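# Insert the peg into the plate hole inside the box

## Task

Push the peg fully down into the hole of the plate lying on the floor of the open box, so that it stays seated on its own once the grippers let go; a peg that is only in place while the robot holds it does not count.

## Robot and tools

ROBOT. Two arms, left_arm and right_arm, each a six-joint arm with a parallel two-finger gripper. A gripper's fingers point along its own +z axis and close along its own y axis. The reported end_effector_position sits between the finger pads (when closed), roughly 2 cm short of the fingertips; closing pushes the tips about 10 mm further along +z. Joint ranges (rad): waist -6.283 to 6.283, shoulder -2.304 to 2.304, elbow -4.224 to 0.061, forearm roll -6.283 to 6.283, wrist pitch -2.164 to 2.164, wrist roll -6.283 to 6.283. Load limits (N m): waist 52.2, shoulder 52.2, elbow 43.5, forearm roll 23.4, wrist pitch 16.5, wrist roll 16.5, including any carried object's weight.

FRAMES. Result poses use one world frame: origin on the tabletop midway between the arms, +z up, +x out across the table, left_arm on the +y side. The arm names do not correspond to image sides. Printed hand positions may be slightly wrong, more so at long reach. Motion commands, in contrast, are offsets in each gripper's own axes.

THE 14-NUMBER ROW. Both execute_actions rows and the move target use one flat list of 14 numbers, each in [-1, 1]: dx, dy, dz, rx, ry, rz, opening for left_arm, then the same seven for right_arm. Always send all 14 even if one arm is idle. dx..rz are an offset, not a pose: the gripper's goal relative to its pose in the latest result that reported it (or, before any such result in this scene and for the second or later call within one reply, relative to where it is when the action begins), expressed in the gripper frame. Scale: 1.0 = 0.6 m of translation or 180 degrees of rotation; rx, ry, rz form a single rotation vector. All zeros therefore pulls the arm back to that reference pose; it is not a pause. opening is absolute: +1 fully open (0.084 m), -1 closed.

TOOLS.
execute_actions {actions, pictures}: actions holds at most one item. Empty list = just read the state. {"rows": [...], "steps": n}: up to 15 rows, n up to 15 (default 15), each step 1/30 s; each row is applied for one step, the last one repeats, and every row is measured from the same reference pose rather than from the previous row. {"steps": n} alone (n up to 300) waits until n steps have passed since the last result, counting your reply time. pictures (boolean) toggles camera images; they come by default. A refused call sends nothing.
move {target, speed}: target is one 14-number row as above; each gripper travels a straight path to its target, both paths finishing together, lasting 0.5 to 10 s (cut off at 10 s). speed is the top path speed in m/s, 0.002 to 0.5, default 0.25; rotation is capped at twice that in rad/s. The opening is sent at the start. Paths ignore obstacles and the other arm; grippers can lag, stray, or overshoot speed, notably with a nearly straight arm. Faster contact hits harder, and a target placed beyond the contact pushes harder. The result adds a "move:" line with the ending (done, off_target, moving, held, fault) and active limits (paced = target clipped; held = some steps were blocked, after which the arm may jump fast), plus each gripper's distance from its target.
wait {seconds}: 0 to 10 s, sends nothing new.
zoom_image {camera, region}: closer view of [x0, y0, x1, y1] pixels (max 504 x 504) from cam_head_left, cam_head_right, cam_left_wrist or cam_right_wrist.
finished_scene {scene}: ends the current scene (give its number) and grades it; irreversible. Only call it once the peg sits fully in the hole unaided.

CONTROL DETAILS. Each step, the commanded pose is clipped to 70 mm and 16 degrees from the measured pose; damped IK then favours position over orientation. After an action ends, an arm continues only up to its last clipped pose, so large offsets need several calls: check the result and send the remainder. The "Hand target" line shows where the controller is currently driving each gripper. To keep an arm still, send the offset back to its desired pose in the first call of a reply and zeros afterward, with the opening it should keep. The simulation runs on while you think.

RESULT LINES. The state line gives per arm position (m), quaternion wxyz, and velocities (m/s, rad/s). grip_measured is the actual finger opening on the command scale. "pose unreachable" means the clearance check altered or blocked that arm's command; HELD flags affected steps. Joint torque readings carry per-arm offsets and noise and are nonzero in free air. MOTOR HOT warns from 65 °C; at 80 °C an OVER-TEMPERATURE FAULT brakes the arm until it cools. A TORQUE FAULT stops the arm, backs the joint off, holds 10 s and drops the rest of the call.

GRIPPING. To hold, command an opening clearly below grip_measured; larger gaps squeeze harder (about 24 N per pad max for objects up to ~6 cm). Slamming shut can overshoot force. Echoing grip_measured gives light pressure; wide parts may slip. Occasional external tugs on held parts or pushes on loose ones may happen.

CAMERAS. Four 504x504 images in order cam_head_left, cam_head_right, cam_left_wrist, cam_right_wrist, with intrinsics and world-to-camera transforms listed in the calibration (small per-scene errors possible).

AVOID. Knocking anything off the table (fails the task), arms colliding or pressing each other, dropping or slipping the peg, fast impacts and hard shoves, and long heavy holds that heat motors. Move slowly near the box and descend gently during insertion, then release and confirm the peg stays seated.

Each tool is called after "Emit:" by a JSON object that holds its "api" and its "payload".

## Session

I'll start by looking at the scene's current state.

Emit:
{"api": "execute_actions", "payload": {"actions": []}}

Scene clock: 0.00 s of 4200.00 s.
left_arm: end_effector_position=(+0.3112, +0.9080, +0.3374) grip_measured=+1.00 end_effector_quat_wxyz=(+0.673, -0.420, +0.604, +0.078) end_effector_velocity=(-0.000, -0.000, +0.000) end_effector_angular_velocity=(+0.001, -0.001, +0.000) | right_arm: end_effector_position=(+0.6822, -0.0304, +0.3595) grip_measured=+1.00 end_effector_quat_wxyz=(+0.309, -0.288, +0.891, +0.165) end_effector_velocity=(-0.000, +0.000, +0.000) end_effector_angular_velocity=(-0.001, -0.001, +0.002)
Joint positions: left_arm=[ 1.492 -0.205 -0.402 -2.487 -1.33  -0.611  0.084] | right_arm=[ 0.59  -0.565 -1.459  0.863 -0.321  2.196  0.084]
Joint velocities: left_arm=[ 0.     0.     0.    -0.    -0.001  0.001  0.   ] | right_arm=[ 0.     0.     0.    -0.    -0.    -0.002  0.   ]
Joint torques (N m, as the arm reports them, + toward a larger angle): no reading
Motor temperatures (°C, as the motors report them): left_arm=[24 22 27 26 27 27] | right_arm=[24 24 24 23 29 29]
Hand target (left_arm): +0.311, +0.908, +0.337; +0.673, -0.420, +0.604, +0.078
Hand target (right_arm): +0.682, -0.030, +0.360; +0.309, -0.288, +0.891, +0.165

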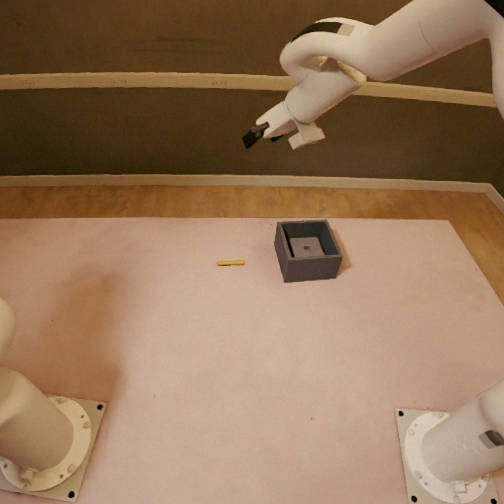

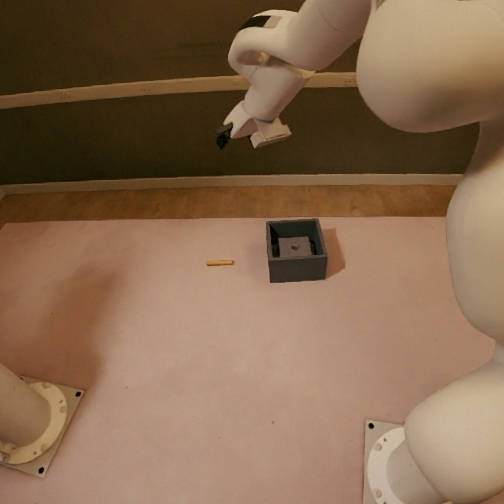

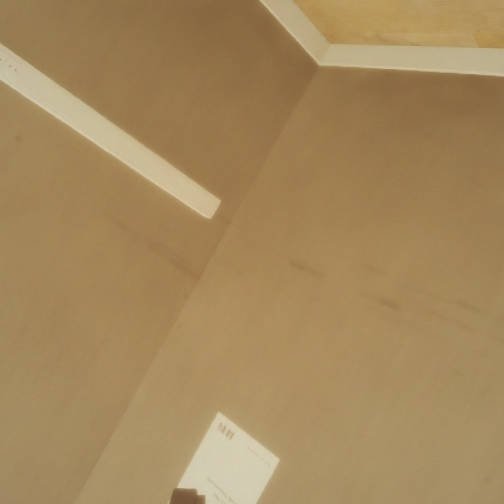

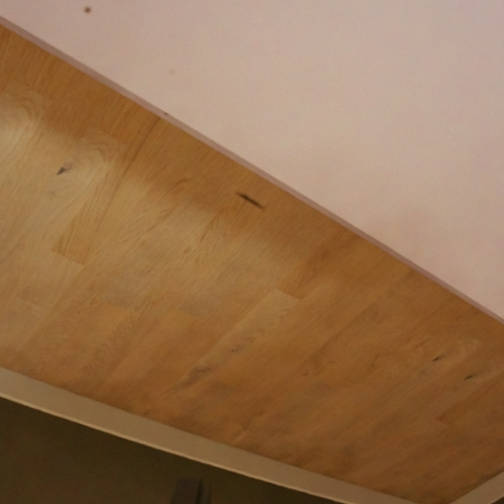

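Emit:
{"api": "zoom_image", "payload": {"camera": "cam_head_left", "region": [180, 190, 380, 310]}}

Region (180, 190, 380, 310) of cam_head_left's 504x504 image, scaled by 2.520, with more detail than that image has; it fills the top 302 rows of this view, and the rest is white.

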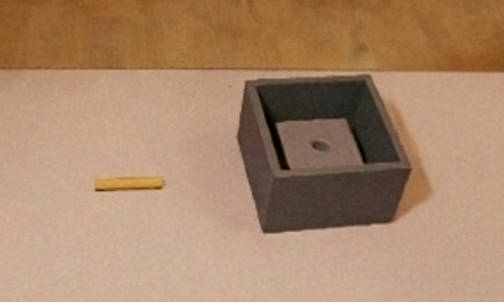

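Emit:
{"api": "move", "payload": {"target": [0.786, -0.939, -0.511, -0.2956, 0.3731, -0.0914, 1, 0.166, -0.132, -0.0965, 0.0351, 0.2251, -0.014, 1], "speed": 0.4}}

Scene clock: 123.30 s of 4200.00 s.
left_arm: end_effector_position=(+0.5490, +0.1609, +0.2124) grip_measured=+1.00 end_effector_quat_wxyz=(-0.000, +0.708, -0.707, -0.004) end_effector_velocity=(+0.001, +0.000, -0.000) end_effector_angular_velocity=(-0.001, +0.004, -0.001) | right_arm: end_effector_position=(+0.6407, -0.1606, +0.3294) grip_measured=+1.00 end_effector_quat_wxyz=(+0.001, -0.330, +0.944, +0.000) end_effector_velocity=(-0.000, +0.001, +0.000) end_effector_angular_velocity=(+0.001, -0.000, -0.001)
Joint positions: left_arm=[-0.395 -0.5   -1.148 -6.28  -0.654  1.039  0.084] | right_arm=[ 0.529 -0.697 -1.731  0.    -1.032  2.839  0.084]
Joint velocities: left_arm=[ 0.002 -0.003 -0.004 -0.005 -0.005  0.007 -0.   ] | right_arm=[ 0.001  0.    -0.     0.001 -0.     0.001 -0.   ]
Joint torques (N m, as the arm reports them, + toward a larger angle): left_arm=[ -1.7   57.72 -15.28  -2.65  -0.12   0.57] | right_arm=[  4.17  40.01 -21.23   0.49  -0.12  -0.16]
Motor temperatures (°C, as the motors report them): left_arm=[24 23 27 26 27 27] | right_arm=[24 25 24 23 29 29]
Hand target (left_arm): +0.549, +0.161, +0.212; +0.000, +0.708, -0.706, -0.004
Hand target (right_arm): +0.641, -0.161, +0.329; +0.001, -0.330, +0.944, +0.000
Off the commanded pose (left_arm): 0.003 m, 0 deg.
Off the commanded pose (right_arm): 0.000 m, 0 deg.
joint sent to its limit (left arm) — the command would take joint 4 (forearm roll) past its lower limit, so that joint was sent only as far as its limit.
After step 90, 117.00 s passed at rest.
move: done; limits=paced
camera_calibration (this result's frames):
cam_left_wrist: T_world_to_cam=[[-0.999857, -0.00476715, 0.0162089, 0.572277], [-0.00471827, 0.999984, 0.0030523, -0.0907189], [-0.0162232, 0.00297539, -0.999864, 0.351503], [0, 0, 0, 1]] pos_world=[0.57747, 0.0923998, 0.342456]
cam_right_wrist: T_world_to_cam=[[-0.623776, 0.78148, -0.0138841, 0.563562], [0.780788, 0.623838, 0.0345963, -0.345958], [0.0356978, 0.0107398, -0.999305, 0.441659], [0, 0, 0, 1]] pos_world=[0.60589, -0.229334, 0.461145]

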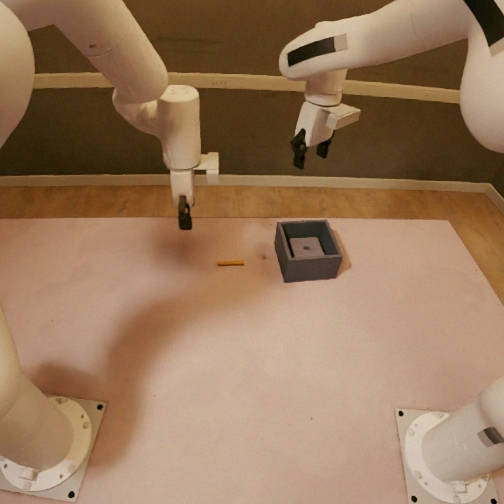

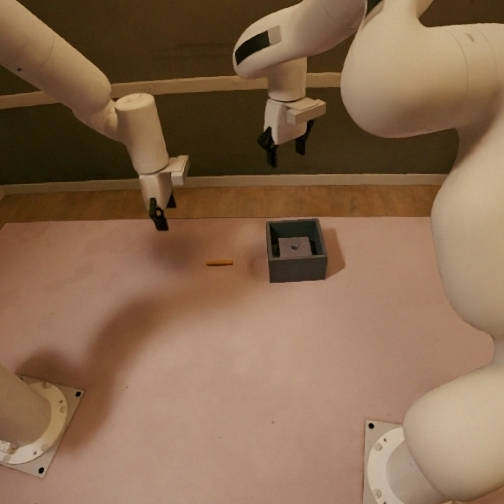

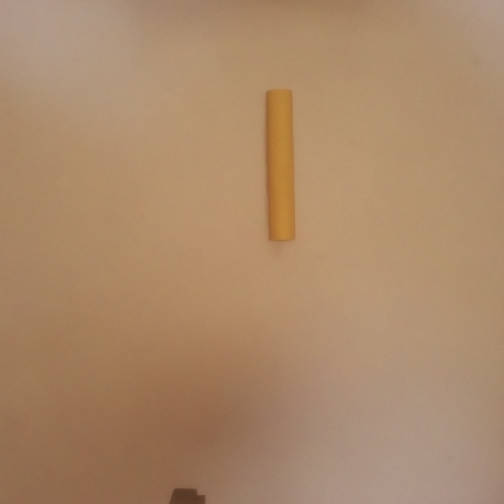

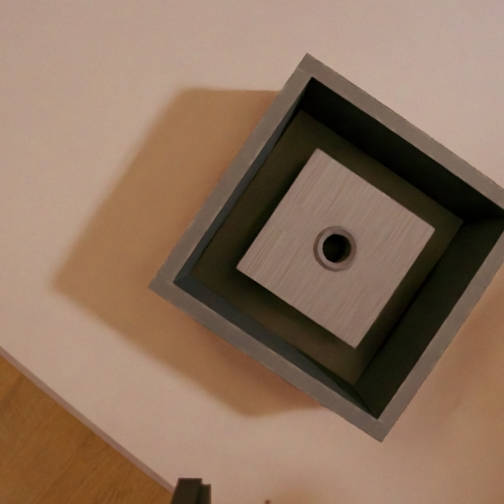

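Emit:
{"api": "move", "payload": {"target": [0.149, -0.0215, 0.2707, 0, 0, 0, 1, 0, 0, 0, 0, 0, 0, 1], "speed": 0.25}}

Scene clock: 147.47 s of 4200.00 s.
left_arm: end_effector_position=(+0.5620, +0.0719, +0.0504) grip_measured=+1.00 end_effector_quat_wxyz=(-0.000, +0.708, -0.707, -0.003) end_effector_velocity=(-0.001, +0.000, -0.003) end_effector_angular_velocity=(+0.003, +0.003, -0.001) | right_arm: end_effector_position=(+0.6407, -0.1606, +0.3294) grip_measured=+1.00 end_effector_quat_wxyz=(+0.001, -0.330, +0.944, +0.000) end_effector_velocity=(+0.000, +0.000, +0.000) end_effector_angular_velocity=(+0.000, -0.000, -0.001)
Joint positions: left_arm=[-0.508 -0.884 -1.34  -6.28  -0.462  0.926  0.084] | right_arm=[ 0.529 -0.697 -1.731  0.    -1.032  2.839  0.084]
Joint velocities: left_arm=[-0.001 -0.006 -0.001  0.001  0.001 -0.001  0.   ] | right_arm=[ 0.     0.    -0.     0.    -0.     0.001  0.   ]
Joint torques (N m, as the arm reports them, + toward a larger angle): left_arm=[ -0.48  70.11 -13.61  -2.55  -0.09   0.5 ] | right_arm=[  5.44  39.8  -21.09   0.75  -0.17  -0.07]
Motor temperatures (°C, as the motors report them): left_arm=[24 23 27 26 27 27] | right_arm=[24 25 24 23 29 29]
Hand target (left_arm): +0.562, +0.072, +0.050; -0.000, +0.707, -0.707, -0.003
Hand target (right_arm): +0.641, -0.161, +0.329; +0.001, -0.330, +0.944, +0.000
Off the commanded pose (left_arm): 0.001 m, 0 deg.
Off the commanded pose (right_arm): 0.000 m, 0 deg.
After step 90, 19.93 s passed at rest.
move: done
camera_calibration (this result's frames):
cam_left_wrist: T_world_to_cam=[[-0.999868, -0.00472642, 0.0155174, 0.587608], [-0.00468634, 0.999986, 0.00261845, -0.00110428], [-0.0155296, 0.00254539, -0.999876, 0.189653], [0, 0, 0, 1]] pos_world=[0.590471, 0.00339881, 0.180515]
cam_right_wrist: T_world_to_cam=[[-0.623776, 0.78148, -0.0138842, 0.563562], [0.780788, 0.623838, 0.0345963, -0.345958], [0.0356978, 0.0107398, -0.999305, 0.441659], [0, 0, 0, 1]] pos_world=[0.60589, -0.229334, 0.461145]

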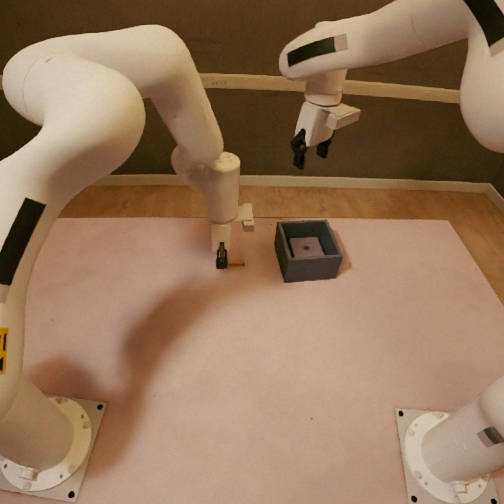

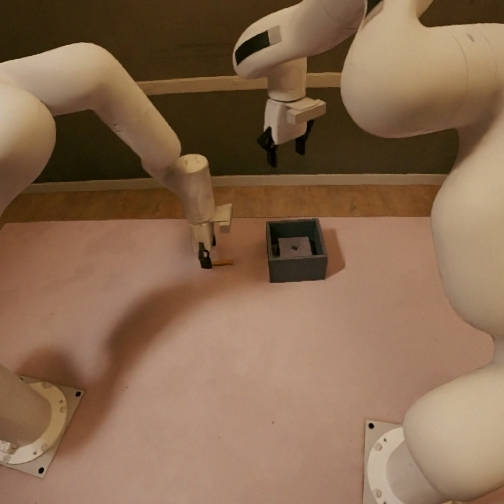

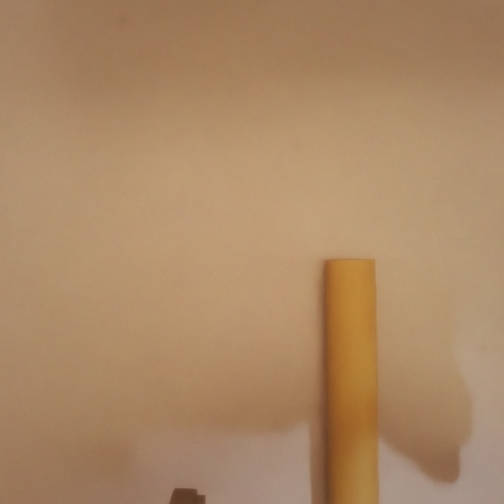

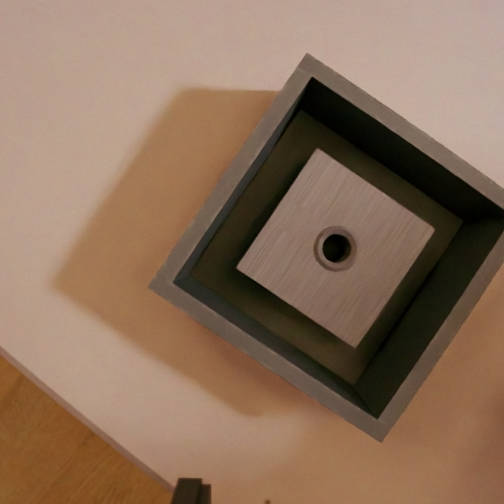

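Emit:
{"api": "move", "payload": {"target": [0, 0, 0.0473, 0, 0, 0, 1, 0, 0, 0, 0, 0, 0, 1], "speed": 0.06}}

Scene clock: 151.53 s of 4200.00 s.
left_arm: end_effector_position=(+0.5621, +0.0718, +0.0223) grip_measured=+1.00 end_effector_quat_wxyz=(-0.000, +0.708, -0.707, -0.003) end_effector_velocity=(+0.000, -0.001, -0.000) end_effector_angular_velocity=(-0.002, -0.001, +0.001) | right_arm: end_effector_position=(+0.6407, -0.1606, +0.3294) grip_measured=+1.00 end_effector_quat_wxyz=(+0.001, -0.330, +0.944, +0.000) end_effector_velocity=(-0.000, -0.000, -0.000) end_effector_angular_velocity=(-0.001, +0.000, +0.001)
Joint positions: left_arm=[-0.508 -0.936 -1.353 -6.28  -0.423  0.926  0.084] | right_arm=[ 0.529 -0.697 -1.731  0.    -1.032  2.839  0.084]
Joint velocities: left_arm=[ 0.    -0.001 -0.001 -0.002  0.002  0.001 -0.   ] | right_arm=[ 0. -0.  0. -0. -0. -0. -0.]
Joint torques (N m, as the arm reports them, + toward a larger angle): left_arm=[ -0.43  70.66 -12.85  -2.57  -0.04   0.51] | right_arm=[  4.31  39.05 -21.28   0.91  -0.09  -0.22]
Motor temperatures (°C, as the motors report them): left_arm=[24 23 27 26 27 27] | right_arm=[24 25 24 23 29 29]
Hand target (left_arm): +0.562, +0.072, +0.022; -0.000, +0.708, -0.707, -0.003
Hand target (right_arm): +0.641, -0.161, +0.329; +0.001, -0.330, +0.944, +0.000
Off the commanded pose (left_arm): 0.000 m, 0 deg.
Off the commanded pose (right_arm): 0.000 m, 0 deg.
After step 90, 0.30 s passed at rest.
move: done
camera_calibration (this result's frames):
cam_left_wrist: T_world_to_cam=[[-0.999872, -0.00468058, 0.0153179, 0.588095], [-0.00464485, 0.999986, 0.00236728, -0.000994765], [-0.0153288, 0.00229583, -0.99988, 0.161434], [0, 0, 0, 1]] pos_world=[0.590489, 0.00337675, 0.152409]
cam_right_wrist: T_world_to_cam=[[-0.623776, 0.78148, -0.0138841, 0.563562], [0.780788, 0.623838, 0.0345961, -0.345958], [0.0356976, 0.0107396, -0.999305, 0.441659], [0, 0, 0, 1]] pos_world=[0.60589, -0.229334, 0.461145]

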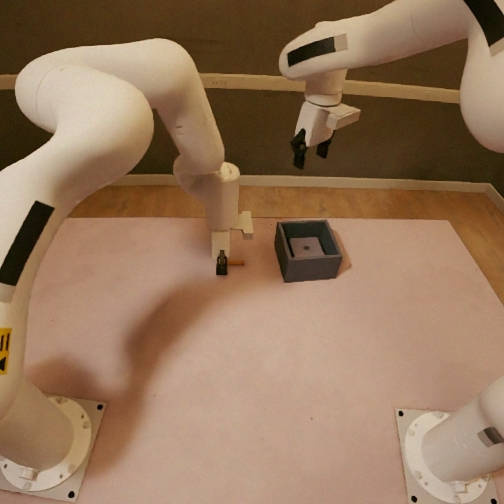

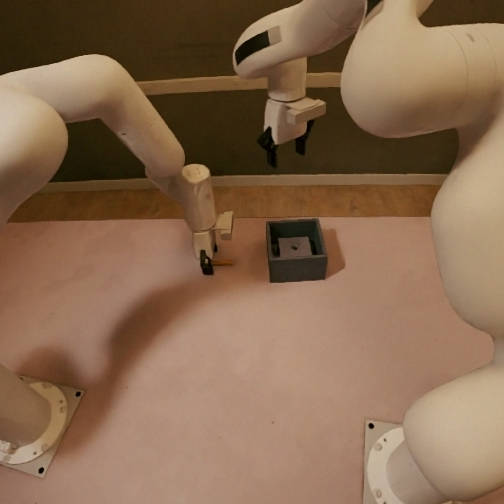

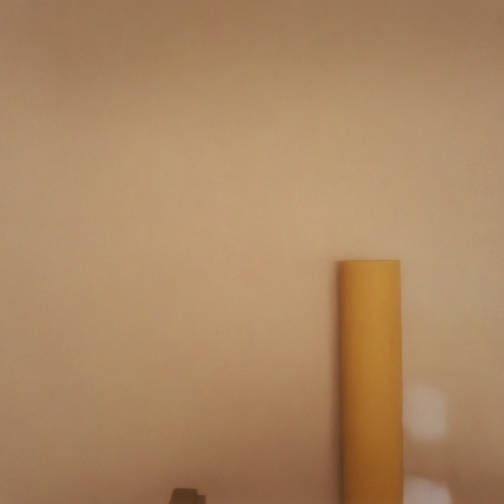

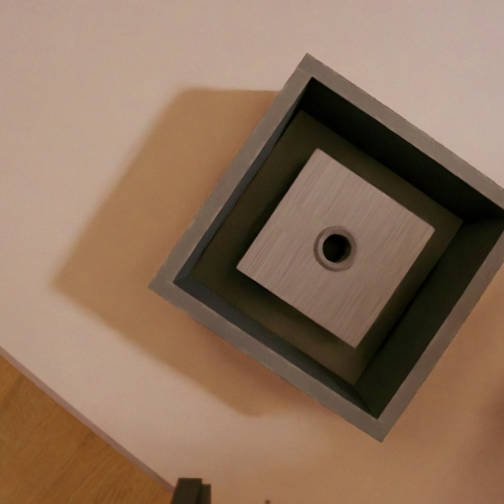

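Emit:
{"api": "execute_actions", "payload": {"actions": [{"rows": [[0,0,0,0,0,0,-1, 0,0,0,0,0,0,1]], "steps": 15}]}}

Scene clock: 153.17 s of 4200.00 s.
left_arm: end_effector_position=(+0.5621, +0.0718, +0.0223) grip_measured=-0.70 end_effector_quat_wxyz=(-0.000, +0.708, -0.707, -0.003) end_effector_velocity=(-0.000, -0.000, -0.000) end_effector_angular_velocity=(-0.000, +0.000, +0.001) | right_arm: end_effector_position=(+0.6407, -0.1606, +0.3294) grip_measured=+1.00 end_effector_quat_wxyz=(+0.001, -0.330, +0.944, +0.000) end_effector_velocity=(+0.000, -0.000, -0.000) end_effector_angular_velocity=(+0.000, +0.000, -0.001)
Joint positions: left_arm=[-0.508 -0.936 -1.353 -6.28  -0.423  0.926  0.013] | right_arm=[ 0.529 -0.697 -1.731  0.    -1.032  2.839  0.084]
Joint velocities: left_arm=[-0.     0.     0.    -0.001  0.    -0.     0.   ] | right_arm=[-0.    -0.    -0.     0.    -0.     0.001  0.   ]
Joint torques (N m, as the arm reports them, + toward a larger angle): left_arm=[ -1.35  69.83 -13.02  -2.62  -0.07   0.52] | right_arm=[  4.49  40.51 -21.19   1.07  -0.18  -0.21]
Motor temperatures (°C, as the motors report them): left_arm=[24 23 27 26 27 27] | right_arm=[24 25 24 23 29 29]
Hand target (left_arm): +0.562, +0.072, +0.022; -0.000, +0.708, -0.707, -0.003
Hand target (right_arm): +0.641, -0.161, +0.329; +0.001, -0.330, +0.944, +0.000
Off the commanded pose (left_arm): 0.000 m, 0 deg.
Off the commanded pose (right_arm): 0.000 m, 0 deg.
Steps of this call (steps 1 to 34: nothing new was sent; steps 35 to 49: all 15 steps of this action). Readings (end_effector_position):
35: left_arm (+0.5620, +0.0719, +0.0221) | right_arm (+0.6407, -0.1606, +0.3294)
36: left_arm (+0.5620, +0.0719, +0.0221) | right_arm (+0.6407, -0.1606, +0.3294)
38: left_arm (+0.5621, +0.0719, +0.0223) | right_arm (+0.6407, -0.1606, +0.3294)
42: left_arm (+0.5621, +0.0718, +0.0223) | right_arm (+0.6407, -0.1606, +0.3294)
49: the state above
camera_calibration (this result's frames):
cam_left_wrist: T_world_to_cam=[[-0.999872, -0.00467818, 0.0153256, 0.588091], [-0.00464234, 0.999986, 0.00237315, -0.000998083], [-0.0153365, 0.0023017, -0.99988, 0.161437], [0, 0, 0, 1]] pos_world=[0.590487, 0.00337769, 0.152407]
cam_right_wrist: T_world_to_cam=[[-0.623776, 0.78148, -0.0138842, 0.563562], [0.780788, 0.623838, 0.0345961, -0.345958], [0.0356977, 0.0107396, -0.999305, 0.441659], [0, 0, 0, 1]] pos_world=[0.60589, -0.229334, 0.461145]

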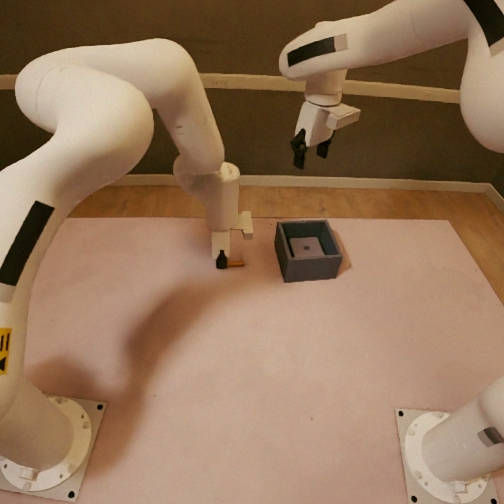

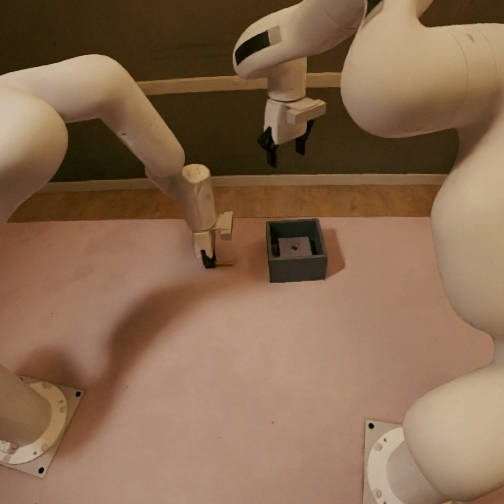

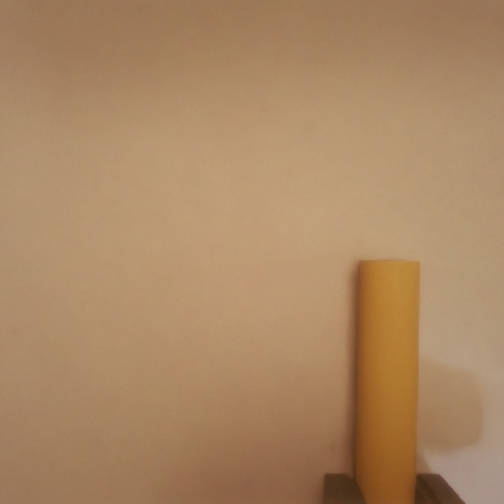

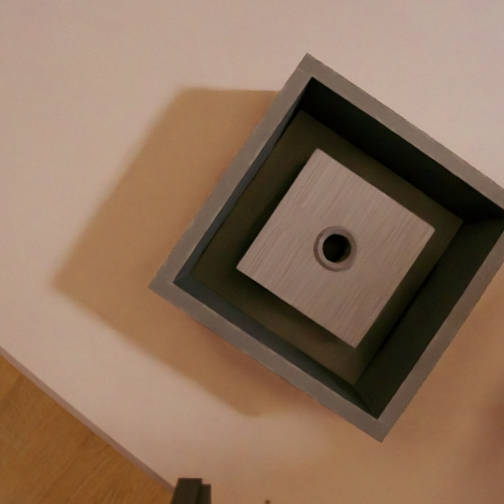

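Emit:
{"api": "move", "payload": {"target": [0, 0, -0.333, 0, 0, -0.339, -1, 0, 0, 0, 0, 0, 0, 1], "speed": 0.25}}

Scene clock: 183.03 s of 4200.00 s.
left_arm: end_effector_position=(+0.5623, +0.0718, +0.2217) grip_measured=-0.70 end_effector_quat_wxyz=(-0.002, +0.968, -0.250, -0.003) end_effector_velocity=(+0.001, -0.000, +0.002) end_effector_angular_velocity=(-0.001, -0.002, +0.003) | right_arm: end_effector_position=(+0.6407, -0.1606, +0.3294) grip_measured=+1.00 end_effector_quat_wxyz=(+0.001, -0.330, +0.944, +0.000) end_effector_velocity=(-0.000, +0.000, +0.000) end_effector_angular_velocity=(+0.000, -0.000, +0.002)
Joint positions: left_arm=[-0.508 -0.621 -1.357 -6.281 -0.742 -0.139  0.013] | right_arm=[ 0.529 -0.697 -1.731  0.    -1.032  2.839  0.084]
Joint velocities: left_arm=[-0.     0.002 -0.001  0.001 -0.001 -0.004 -0.   ] | right_arm=[ 0.     0.     0.     0.    -0.    -0.001  0.   ]
Joint torques (N m, as the arm reports them, + toward a larger angle): left_arm=[ -1.29  63.27 -16.06  -2.51  -0.01   0.52] | right_arm=[  3.69  38.39 -20.79   0.99  -0.18  -0.14]
Motor temperatures (°C, as the motors report them): left_arm=[24 23 27 26 27 27] | right_arm=[24 25 24 23 29 29]
Hand target (left_arm): +0.562, +0.072, +0.222; -0.002, +0.968, -0.249, -0.002
Hand target (right_arm): +0.641, -0.161, +0.329; +0.001, -0.330, +0.944, +0.000
Off the commanded pose (left_arm): 0.001 m, 0 deg.
Off the commanded pose (right_arm): 0.000 m, 0 deg.
After step 90, 24.33 s passed at rest.
move: done
camera_calibration (this result's frames):
cam_left_wrist: T_world_to_cam=[[-0.480301, -0.87706, 0.00880049, 0.357159], [-0.87707, 0.480346, 0.00391903, 0.526157], [-0.00766451, -0.00583633, -0.999954, 0.357071], [0, 0, 0, 1]] pos_world=[0.635758, 0.0625964, 0.351849]
cam_right_wrist: T_world_to_cam=[[-0.623776, 0.78148, -0.013884, 0.563562], [0.780788, 0.623838, 0.0345959, -0.345958], [0.0356974, 0.0107396, -0.999305, 0.441659], [0, 0, 0, 1]] pos_world=[0.60589, -0.229334, 0.461145]

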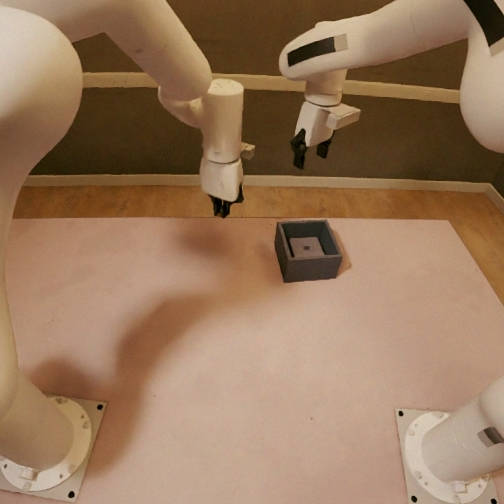

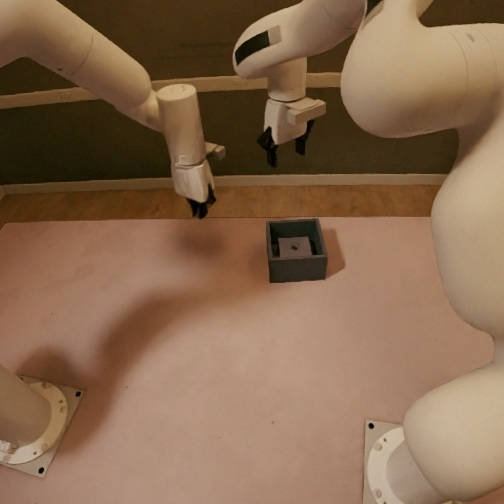

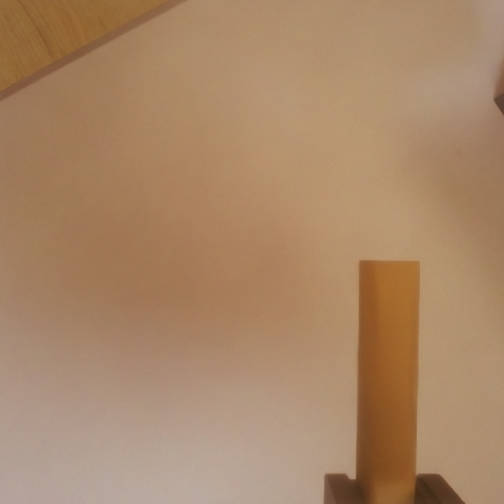

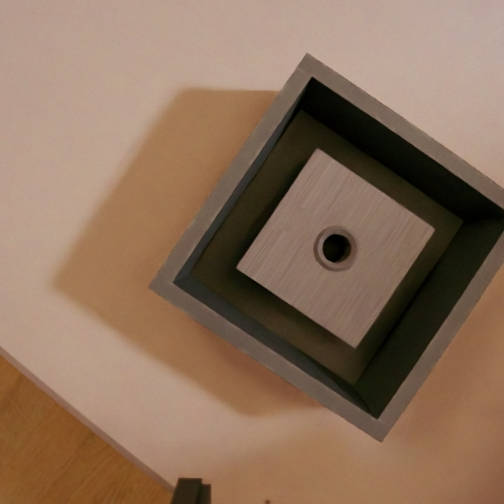

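Emit:
{"api": "move", "payload": {"target": [0, 0, 0, 0, 0.5, 0, -1, 0, 0, 0, 0, 0, 0, 1], "speed": 0.3}}

Scene clock: 188.00 s of 4200.00 s.
left_arm: end_effector_position=(+0.5628, +0.0708, +0.2212) grip_measured=-0.70 end_effector_quat_wxyz=(+0.223, +0.673, -0.224, +0.668) end_effector_velocity=(-0.000, +0.000, -0.001) end_effector_angular_velocity=(-0.001, -0.008, +0.000) | right_arm: end_effector_position=(+0.6407, -0.1606, +0.3294) grip_measured=+1.00 end_effector_quat_wxyz=(+0.001, -0.330, +0.944, +0.000) end_effector_velocity=(+0.000, -0.000, +0.000) end_effector_angular_velocity=(-0.000, -0.001, +0.001)
Joint positions: left_arm=[-0.507 -0.718 -0.654 -6.281  1.628 -0.001  0.013] | right_arm=[ 0.529 -0.697 -1.731  0.    -1.032  2.839  0.084]
Joint velocities: left_arm=[ 0.    -0.008 -0.002 -0.     0.013  0.004 -0.   ] | right_arm=[-0.     0.001  0.    -0.001 -0.    -0.    -0.   ]
Joint torques (N m, as the arm reports them, + toward a larger angle): left_arm=[-1.03 54.18 -7.6  -2.88  1.59  0.46] | right_arm=[  3.99  38.62 -21.     0.38  -0.15  -0.12]
Motor temperatures (°C, as the motors report them): left_arm=[24 23 27 26 27 27] | right_arm=[24 25 24 23 29 29]
Hand target (left_arm): +0.563, +0.071, +0.221; +0.223, +0.673, -0.224, +0.669
Hand target (right_arm): +0.641, -0.161, +0.329; +0.001, -0.330, +0.944, +0.000
Off the commanded pose (left_arm): 0.001 m, 8 deg.
Off the commanded pose (right_arm): 0.000 m, 0 deg.
joint sent to its limit (left arm) — the command would take joint 4 (forearm roll) past its lower limit, so that joint was sent only as far as its limit.
move: off_target (left_arm)
camera_calibration (this result's frames):
cam_left_wrist: T_world_to_cam=[[-0.608458, -0.793572, 0.00472498, 0.42371], [-0.00656015, -0.000924056, -0.999978, 0.293204], [0.793559, -0.608475, -0.00464371, -0.271823], [0, 0, 0, 1]] pos_world=[0.475441, 0.171118, 0.289933]
cam_right_wrist: T_world_to_cam=[[-0.623776, 0.78148, -0.013884, 0.563562], [0.780788, 0.623838, 0.0345957, -0.345958], [0.0356972, 0.0107395, -0.999305, 0.441659], [0, 0, 0, 1]] pos_world=[0.60589, -0.229334, 0.461145]

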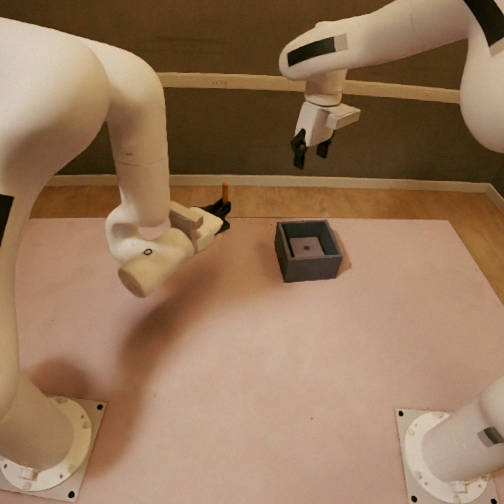

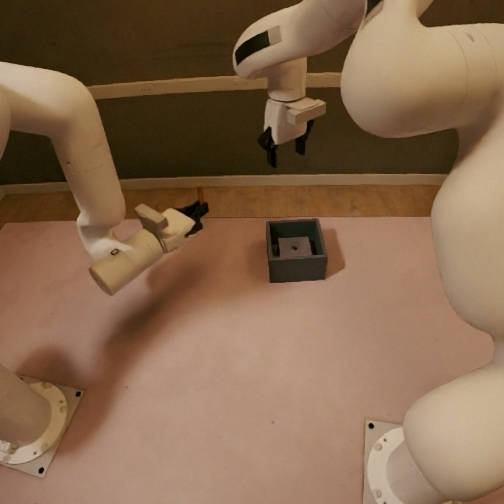

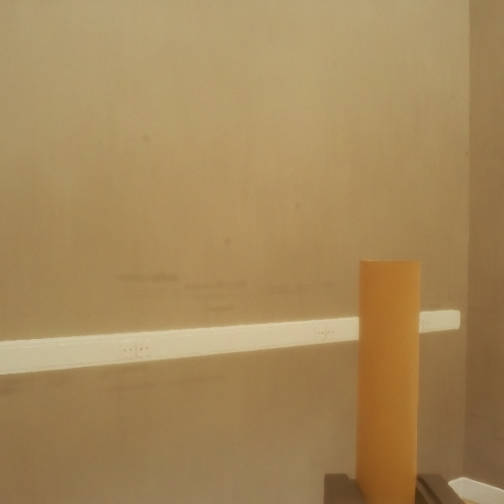

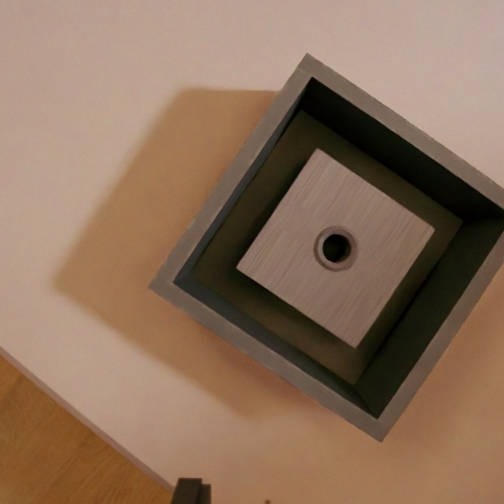

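Emit:
{"api": "move", "payload": {"target": [0, 0, 0, 0, 0, 0, -1, -0.1452, 0.3569, -0.0677, 0, 0, -0.581, 1], "speed": 0.3}}

Scene clock: 227.17 s of 4200.00 s.
left_arm: end_effector_position=(+0.5628, +0.0708, +0.2212) grip_measured=-0.70 end_effector_quat_wxyz=(+0.223, +0.673, -0.224, +0.668) end_effector_velocity=(-0.000, +0.000, -0.001) end_effector_angular_velocity=(+0.000, +0.002, +0.001) | right_arm: end_effector_position=(+0.5755, +0.0612, +0.3704) grip_measured=+1.00 end_effector_quat_wxyz=(-0.001, +0.948, -0.317, +0.000) end_effector_velocity=(-0.000, +0.001, +0.001) end_effector_angular_velocity=(+0.001, +0.001, +0.003)
Joint positions: left_arm=[-0.507 -0.718 -0.654 -6.281  1.628 -0.001  0.013] | right_arm=[ 0.841 -0.866 -2.094  0.001 -1.226  1.327  0.084]
Joint velocities: left_arm=[-0.    -0.     0.    -0.001 -0.002 -0.001 -0.   ] | right_arm=[ 0.001 -0.001 -0.003  0.001 -0.002 -0.003  0.   ]
Joint torques (N m, as the arm reports them, + toward a larger angle): left_arm=[-1.02 53.89 -7.27 -2.91  1.45  0.54] | right_arm=[  4.21  42.47 -21.35   0.93   0.06   0.  ]
Motor temperatures (°C, as the motors report them): left_arm=[24 23 27 26 27 27] | right_arm=[24 25 24 23 29 29]
Hand target (left_arm): +0.563, +0.071, +0.221; +0.223, +0.673, -0.224, +0.668
Hand target (right_arm): +0.575, +0.061, +0.370; -0.001, +0.948, -0.317, +0.000
Off the commanded pose (left_arm): 0.000 m, 0 deg.
Off the commanded pose (right_arm): 0.000 m, 0 deg.
joint sent to its limit (left arm) — the command would take joint 4 (forearm roll) past its lower limit, so that joint was sent only as far as its limit.
After step 90, 32.70 s passed at rest.
move: done
camera_calibration (this result's frames):
cam_left_wrist: T_world_to_cam=[[-0.608457, -0.793572, 0.00472492, 0.42371], [-0.00656041, -0.000923779, -0.999978, 0.293204], [0.793559, -0.608475, -0.00464408, -0.271823], [0, 0, 0, 1]] pos_world=[0.475441, 0.171118, 0.289933]
cam_right_wrist: T_world_to_cam=[[-0.599921, -0.7999, -0.0159424, 0.434029], [-0.79988, 0.599247, 0.0330881, 0.476891], [-0.0169137, 0.0326023, -0.999325, 0.511547], [0, 0, 0, 1]] pos_world=[0.650491, 0.0447265, 0.502342]

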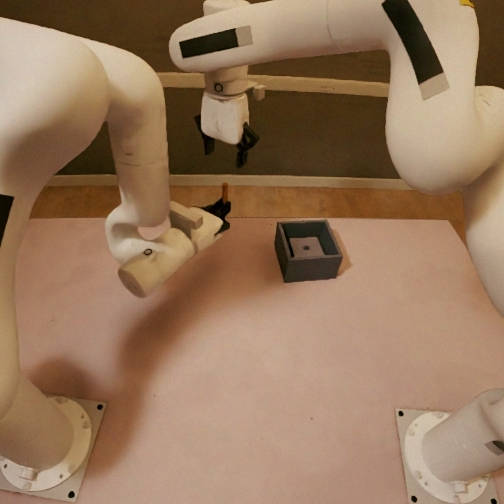

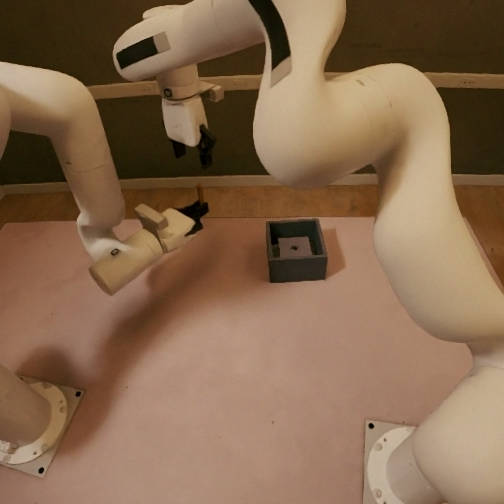

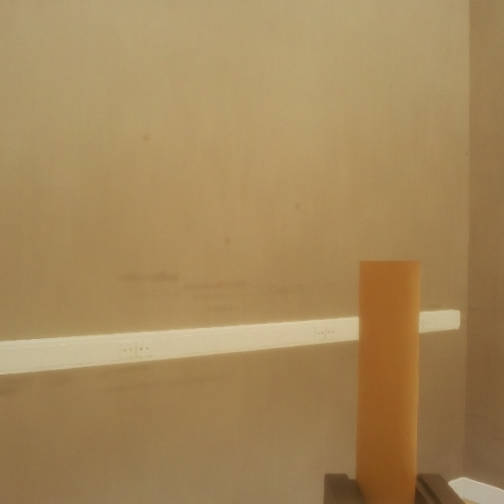

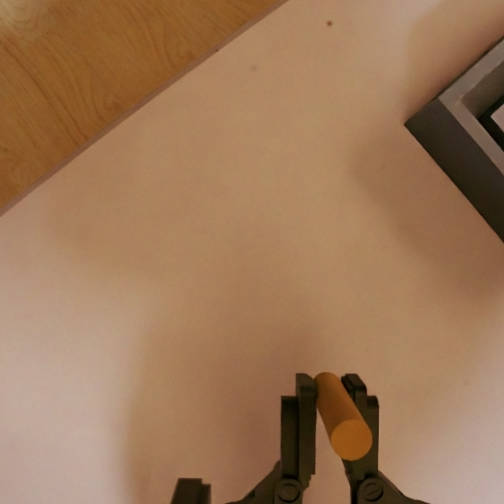

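Emit:
{"api": "move", "payload": {"target": [0, 0, 0, 0, 0, 0, -1, 0.002, 0, 0.1757, 0, 0, 0, 1], "speed": 0.1}}

Scene clock: 247.57 s of 4200.00 s.
left_arm: end_effector_position=(+0.5628, +0.0708, +0.2212) grip_measured=-0.70 end_effector_quat_wxyz=(+0.223, +0.673, -0.224, +0.668) end_effector_velocity=(+0.000, +0.000, +0.000) end_effector_angular_velocity=(-0.000, -0.001, +0.001) | right_arm: end_effector_position=(+0.5765, +0.0609, +0.2653) grip_measured=+1.00 end_effector_quat_wxyz=(-0.001, +0.948, -0.317, +0.000) end_effector_velocity=(-0.000, -0.000, -0.002) end_effector_angular_velocity=(-0.001, +0.001, -0.001)
Joint positions: left_arm=[-0.507 -0.718 -0.654 -6.281  1.628 -0.001  0.013] | right_arm=[ 0.84  -0.908 -1.93   0.001 -1.019  1.325  0.084]
Joint velocities: left_arm=[ 0.     0.     0.    -0.001  0.001  0.     0.   ] | right_arm=[ 0.    -0.001  0.002  0.     0.002  0.001  0.   ]
Joint torques (N m, as the arm reports them, + toward a larger angle): left_arm=[-0.9  53.77 -7.65 -3.05  1.53  0.47] | right_arm=[  2.52  42.92 -21.38   0.37  -0.07  -0.13]
Motor temperatures (°C, as the motors report them): left_arm=[24 23 27 26 27 27] | right_arm=[24 25 24 23 29 29]
Hand target (left_arm): +0.563, +0.071, +0.221; +0.223, +0.673, -0.224, +0.668
Hand target (right_arm): +0.576, +0.061, +0.265; -0.001, +0.948, -0.317, +0.000
Off the commanded pose (left_arm): 0.000 m, 0 deg.
Off the commanded pose (right_arm): 0.000 m, 0 deg.
joint sent to its limit (left arm) — the command would take joint 4 (forearm roll) past its lower limit, so that joint was sent only as far as its limit.
After step 90, 16.00 s passed at rest.
move: done
camera_calibration (this result's frames):
cam_left_wrist: T_world_to_cam=[[-0.608457, -0.793572, 0.00472482, 0.42371], [-0.00656034, -0.000923707, -0.999978, 0.293204], [0.793559, -0.608475, -0.00464407, -0.271823], [0, 0, 0, 1]] pos_world=[0.475441, 0.171118, 0.289933]
cam_right_wrist: T_world_to_cam=[[-0.599663, -0.800083, -0.0164978, 0.432643], [-0.80008, 0.598978, 0.0331083, 0.481484], [-0.0166075, 0.0330534, -0.999316, 0.406395], [0, 0, 0, 1]] pos_world=[0.651415, 0.0443189, 0.397314]

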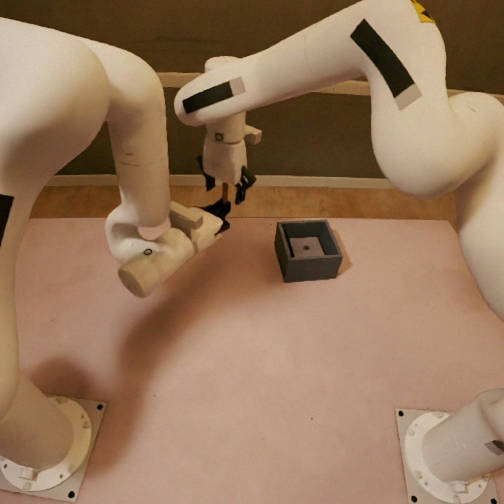

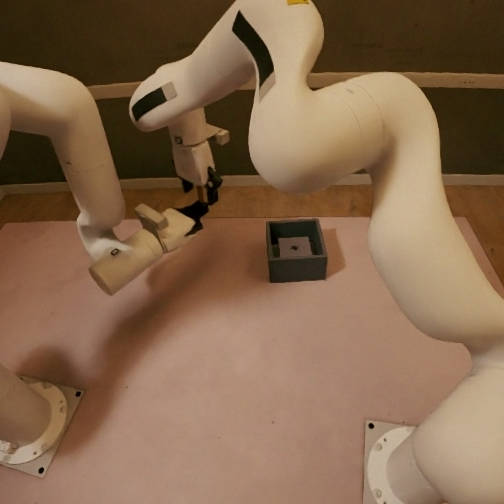

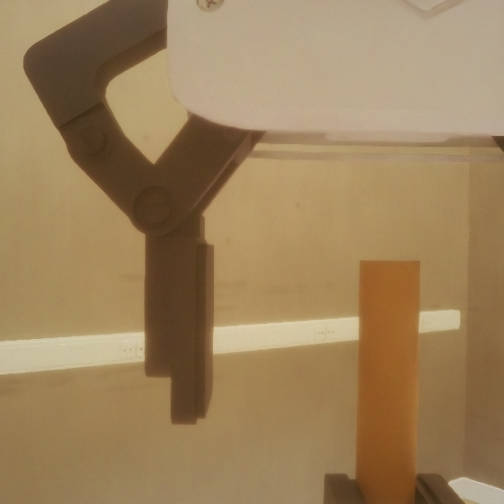

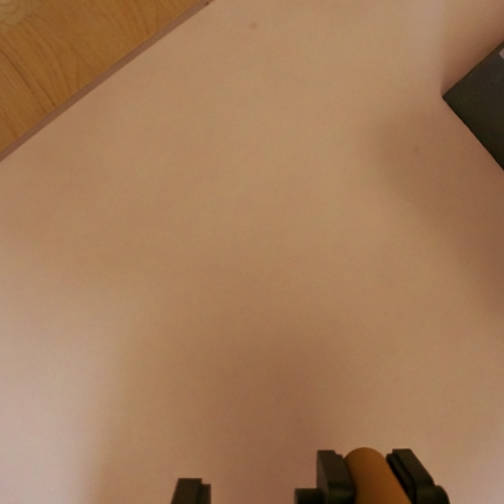

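Emit:
{"api": "execute_actions", "payload": {"actions": [{"rows": [[0,0,0,0,0,0,-1, 0,0,-0.0083,0,0,0,1],[0,0,0,0,0,0,-1, 0,0,-0.0083,0,0,0,1],[0,0,0,0,0,0,-1, 0,0,-0.0083,0,0,0,1],[0,0,0,0,0,0,-1, 0,0,-0.0083,0,0,0,1],[0,0,0,0,0,0,-1, 0,0,-0.0083,0,0,0,1],[0,0,0,0,0,0,-1, 0,0,-0.0083,0,0,0,-1]], "steps": 15}]}}

Scene clock: 260.93 s of 4200.00 s.
left_arm: end_effector_position=(+0.5628, +0.0708, +0.2212) grip_measured=-0.70 end_effector_quat_wxyz=(+0.223, +0.673, -0.224, +0.668) end_effector_velocity=(-0.000, -0.000, -0.000) end_effector_angular_velocity=(+0.000, +0.001, -0.001) | right_arm: end_effector_position=(+0.5765, +0.0608, +0.2703) grip_measured=-0.42 end_effector_quat_wxyz=(-0.001, +0.948, -0.317, +0.000) end_effector_velocity=(+0.000, -0.000, -0.000) end_effector_angular_velocity=(+0.000, +0.001, -0.001)
Joint positions: left_arm=[-0.507 -0.718 -0.654 -6.281  1.628 -0.001  0.013] | right_arm=[ 0.84  -0.905 -1.936  0.001 -1.028  1.325  0.026]
Joint velocities: left_arm=[-0.     0.    -0.     0.001 -0.001 -0.    -0.   ] | right_arm=[-0.001 -0.     0.     0.001 -0.     0.    -0.191]
Joint torques (N m, as the arm reports them, + toward a larger angle): left_arm=[-1.24 53.53 -7.53 -2.82  1.51  0.52] | right_arm=[  4.59  44.34 -21.47   0.58   0.01  -0.18]
Motor temperatures (°C, as the motors report them): left_arm=[24 23 27 26 27 27] | right_arm=[24 25 24 23 29 29]
Hand target (left_arm): +0.563, +0.071, +0.221; +0.223, +0.673, -0.224, +0.668
Hand target (right_arm): +0.577, +0.061, +0.270; -0.001, +0.948, -0.317, +0.000
Off the commanded pose (left_arm): 0.000 m, 0 deg.
Off the commanded pose (right_arm): 0.000 m, 0 deg.
joint sent to its limit (left arm) — the command would take joint 4 (forearm roll) past its lower limit, so that joint was sent only as far as its limit.
Steps of this call (steps 1 to 90: nothing new was sent; then 9.87 s passed at rest; steps 91 to 105: all 15 steps of this action). Readings (end_effector_position):
91: left_arm (+0.5628, +0.0708, +0.2212) | right_arm (+0.5764, +0.0608, +0.2651)
92: left_arm (+0.5628, +0.0708, +0.2212) | right_arm (+0.5763, +0.0607, +0.2659)
94: left_arm (+0.5628, +0.0708, +0.2212) | right_arm (+0.5765, +0.0609, +0.2690)
98: left_arm (+0.5628, +0.0708, +0.2212) | right_arm (+0.5766, +0.0609, +0.2704)
105: the state above
camera_calibration (this result's frames):
cam_left_wrist: T_world_to_cam=[[-0.608457, -0.793572, 0.00472485, 0.42371], [-0.00656041, -0.000923694, -0.999978, 0.293204], [0.793559, -0.608475, -0.00464413, -0.271823], [0, 0, 0, 1]] pos_world=[0.475441, 0.171118, 0.289933]
cam_right_wrist: T_world_to_cam=[[-0.599674, -0.800076, -0.0164191, 0.432682], [-0.800071, 0.59899, 0.033119, 0.481318], [-0.0166629, 0.0329971, -0.999317, 0.411356], [0, 0, 0, 1]] pos_world=[0.651412, 0.0443004, 0.402238]

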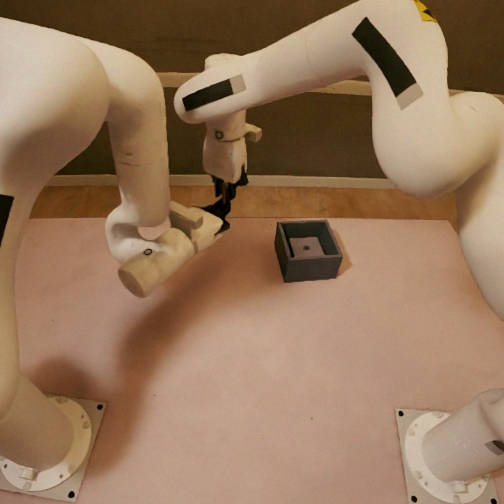

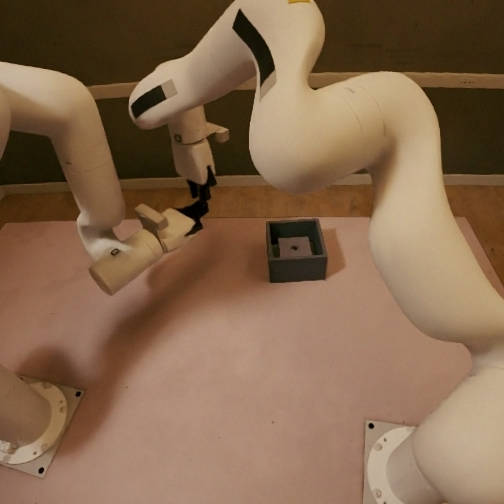

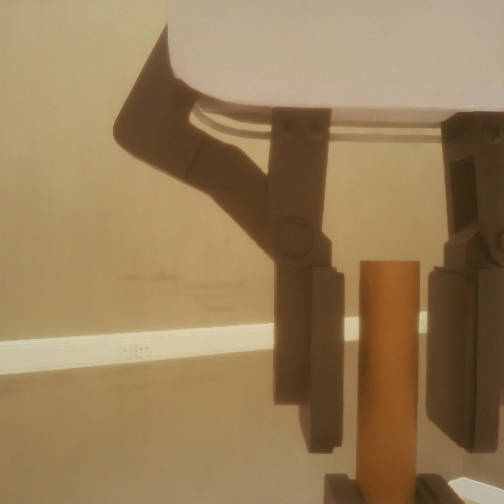

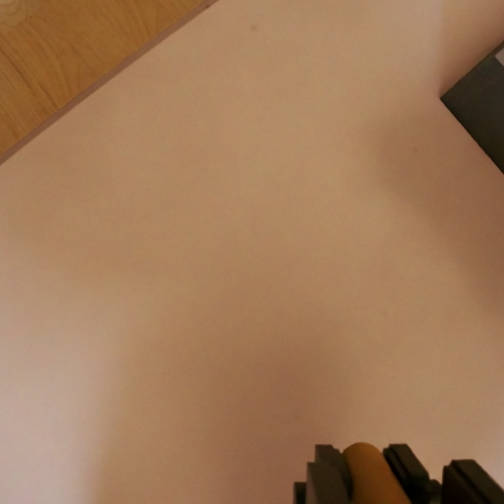

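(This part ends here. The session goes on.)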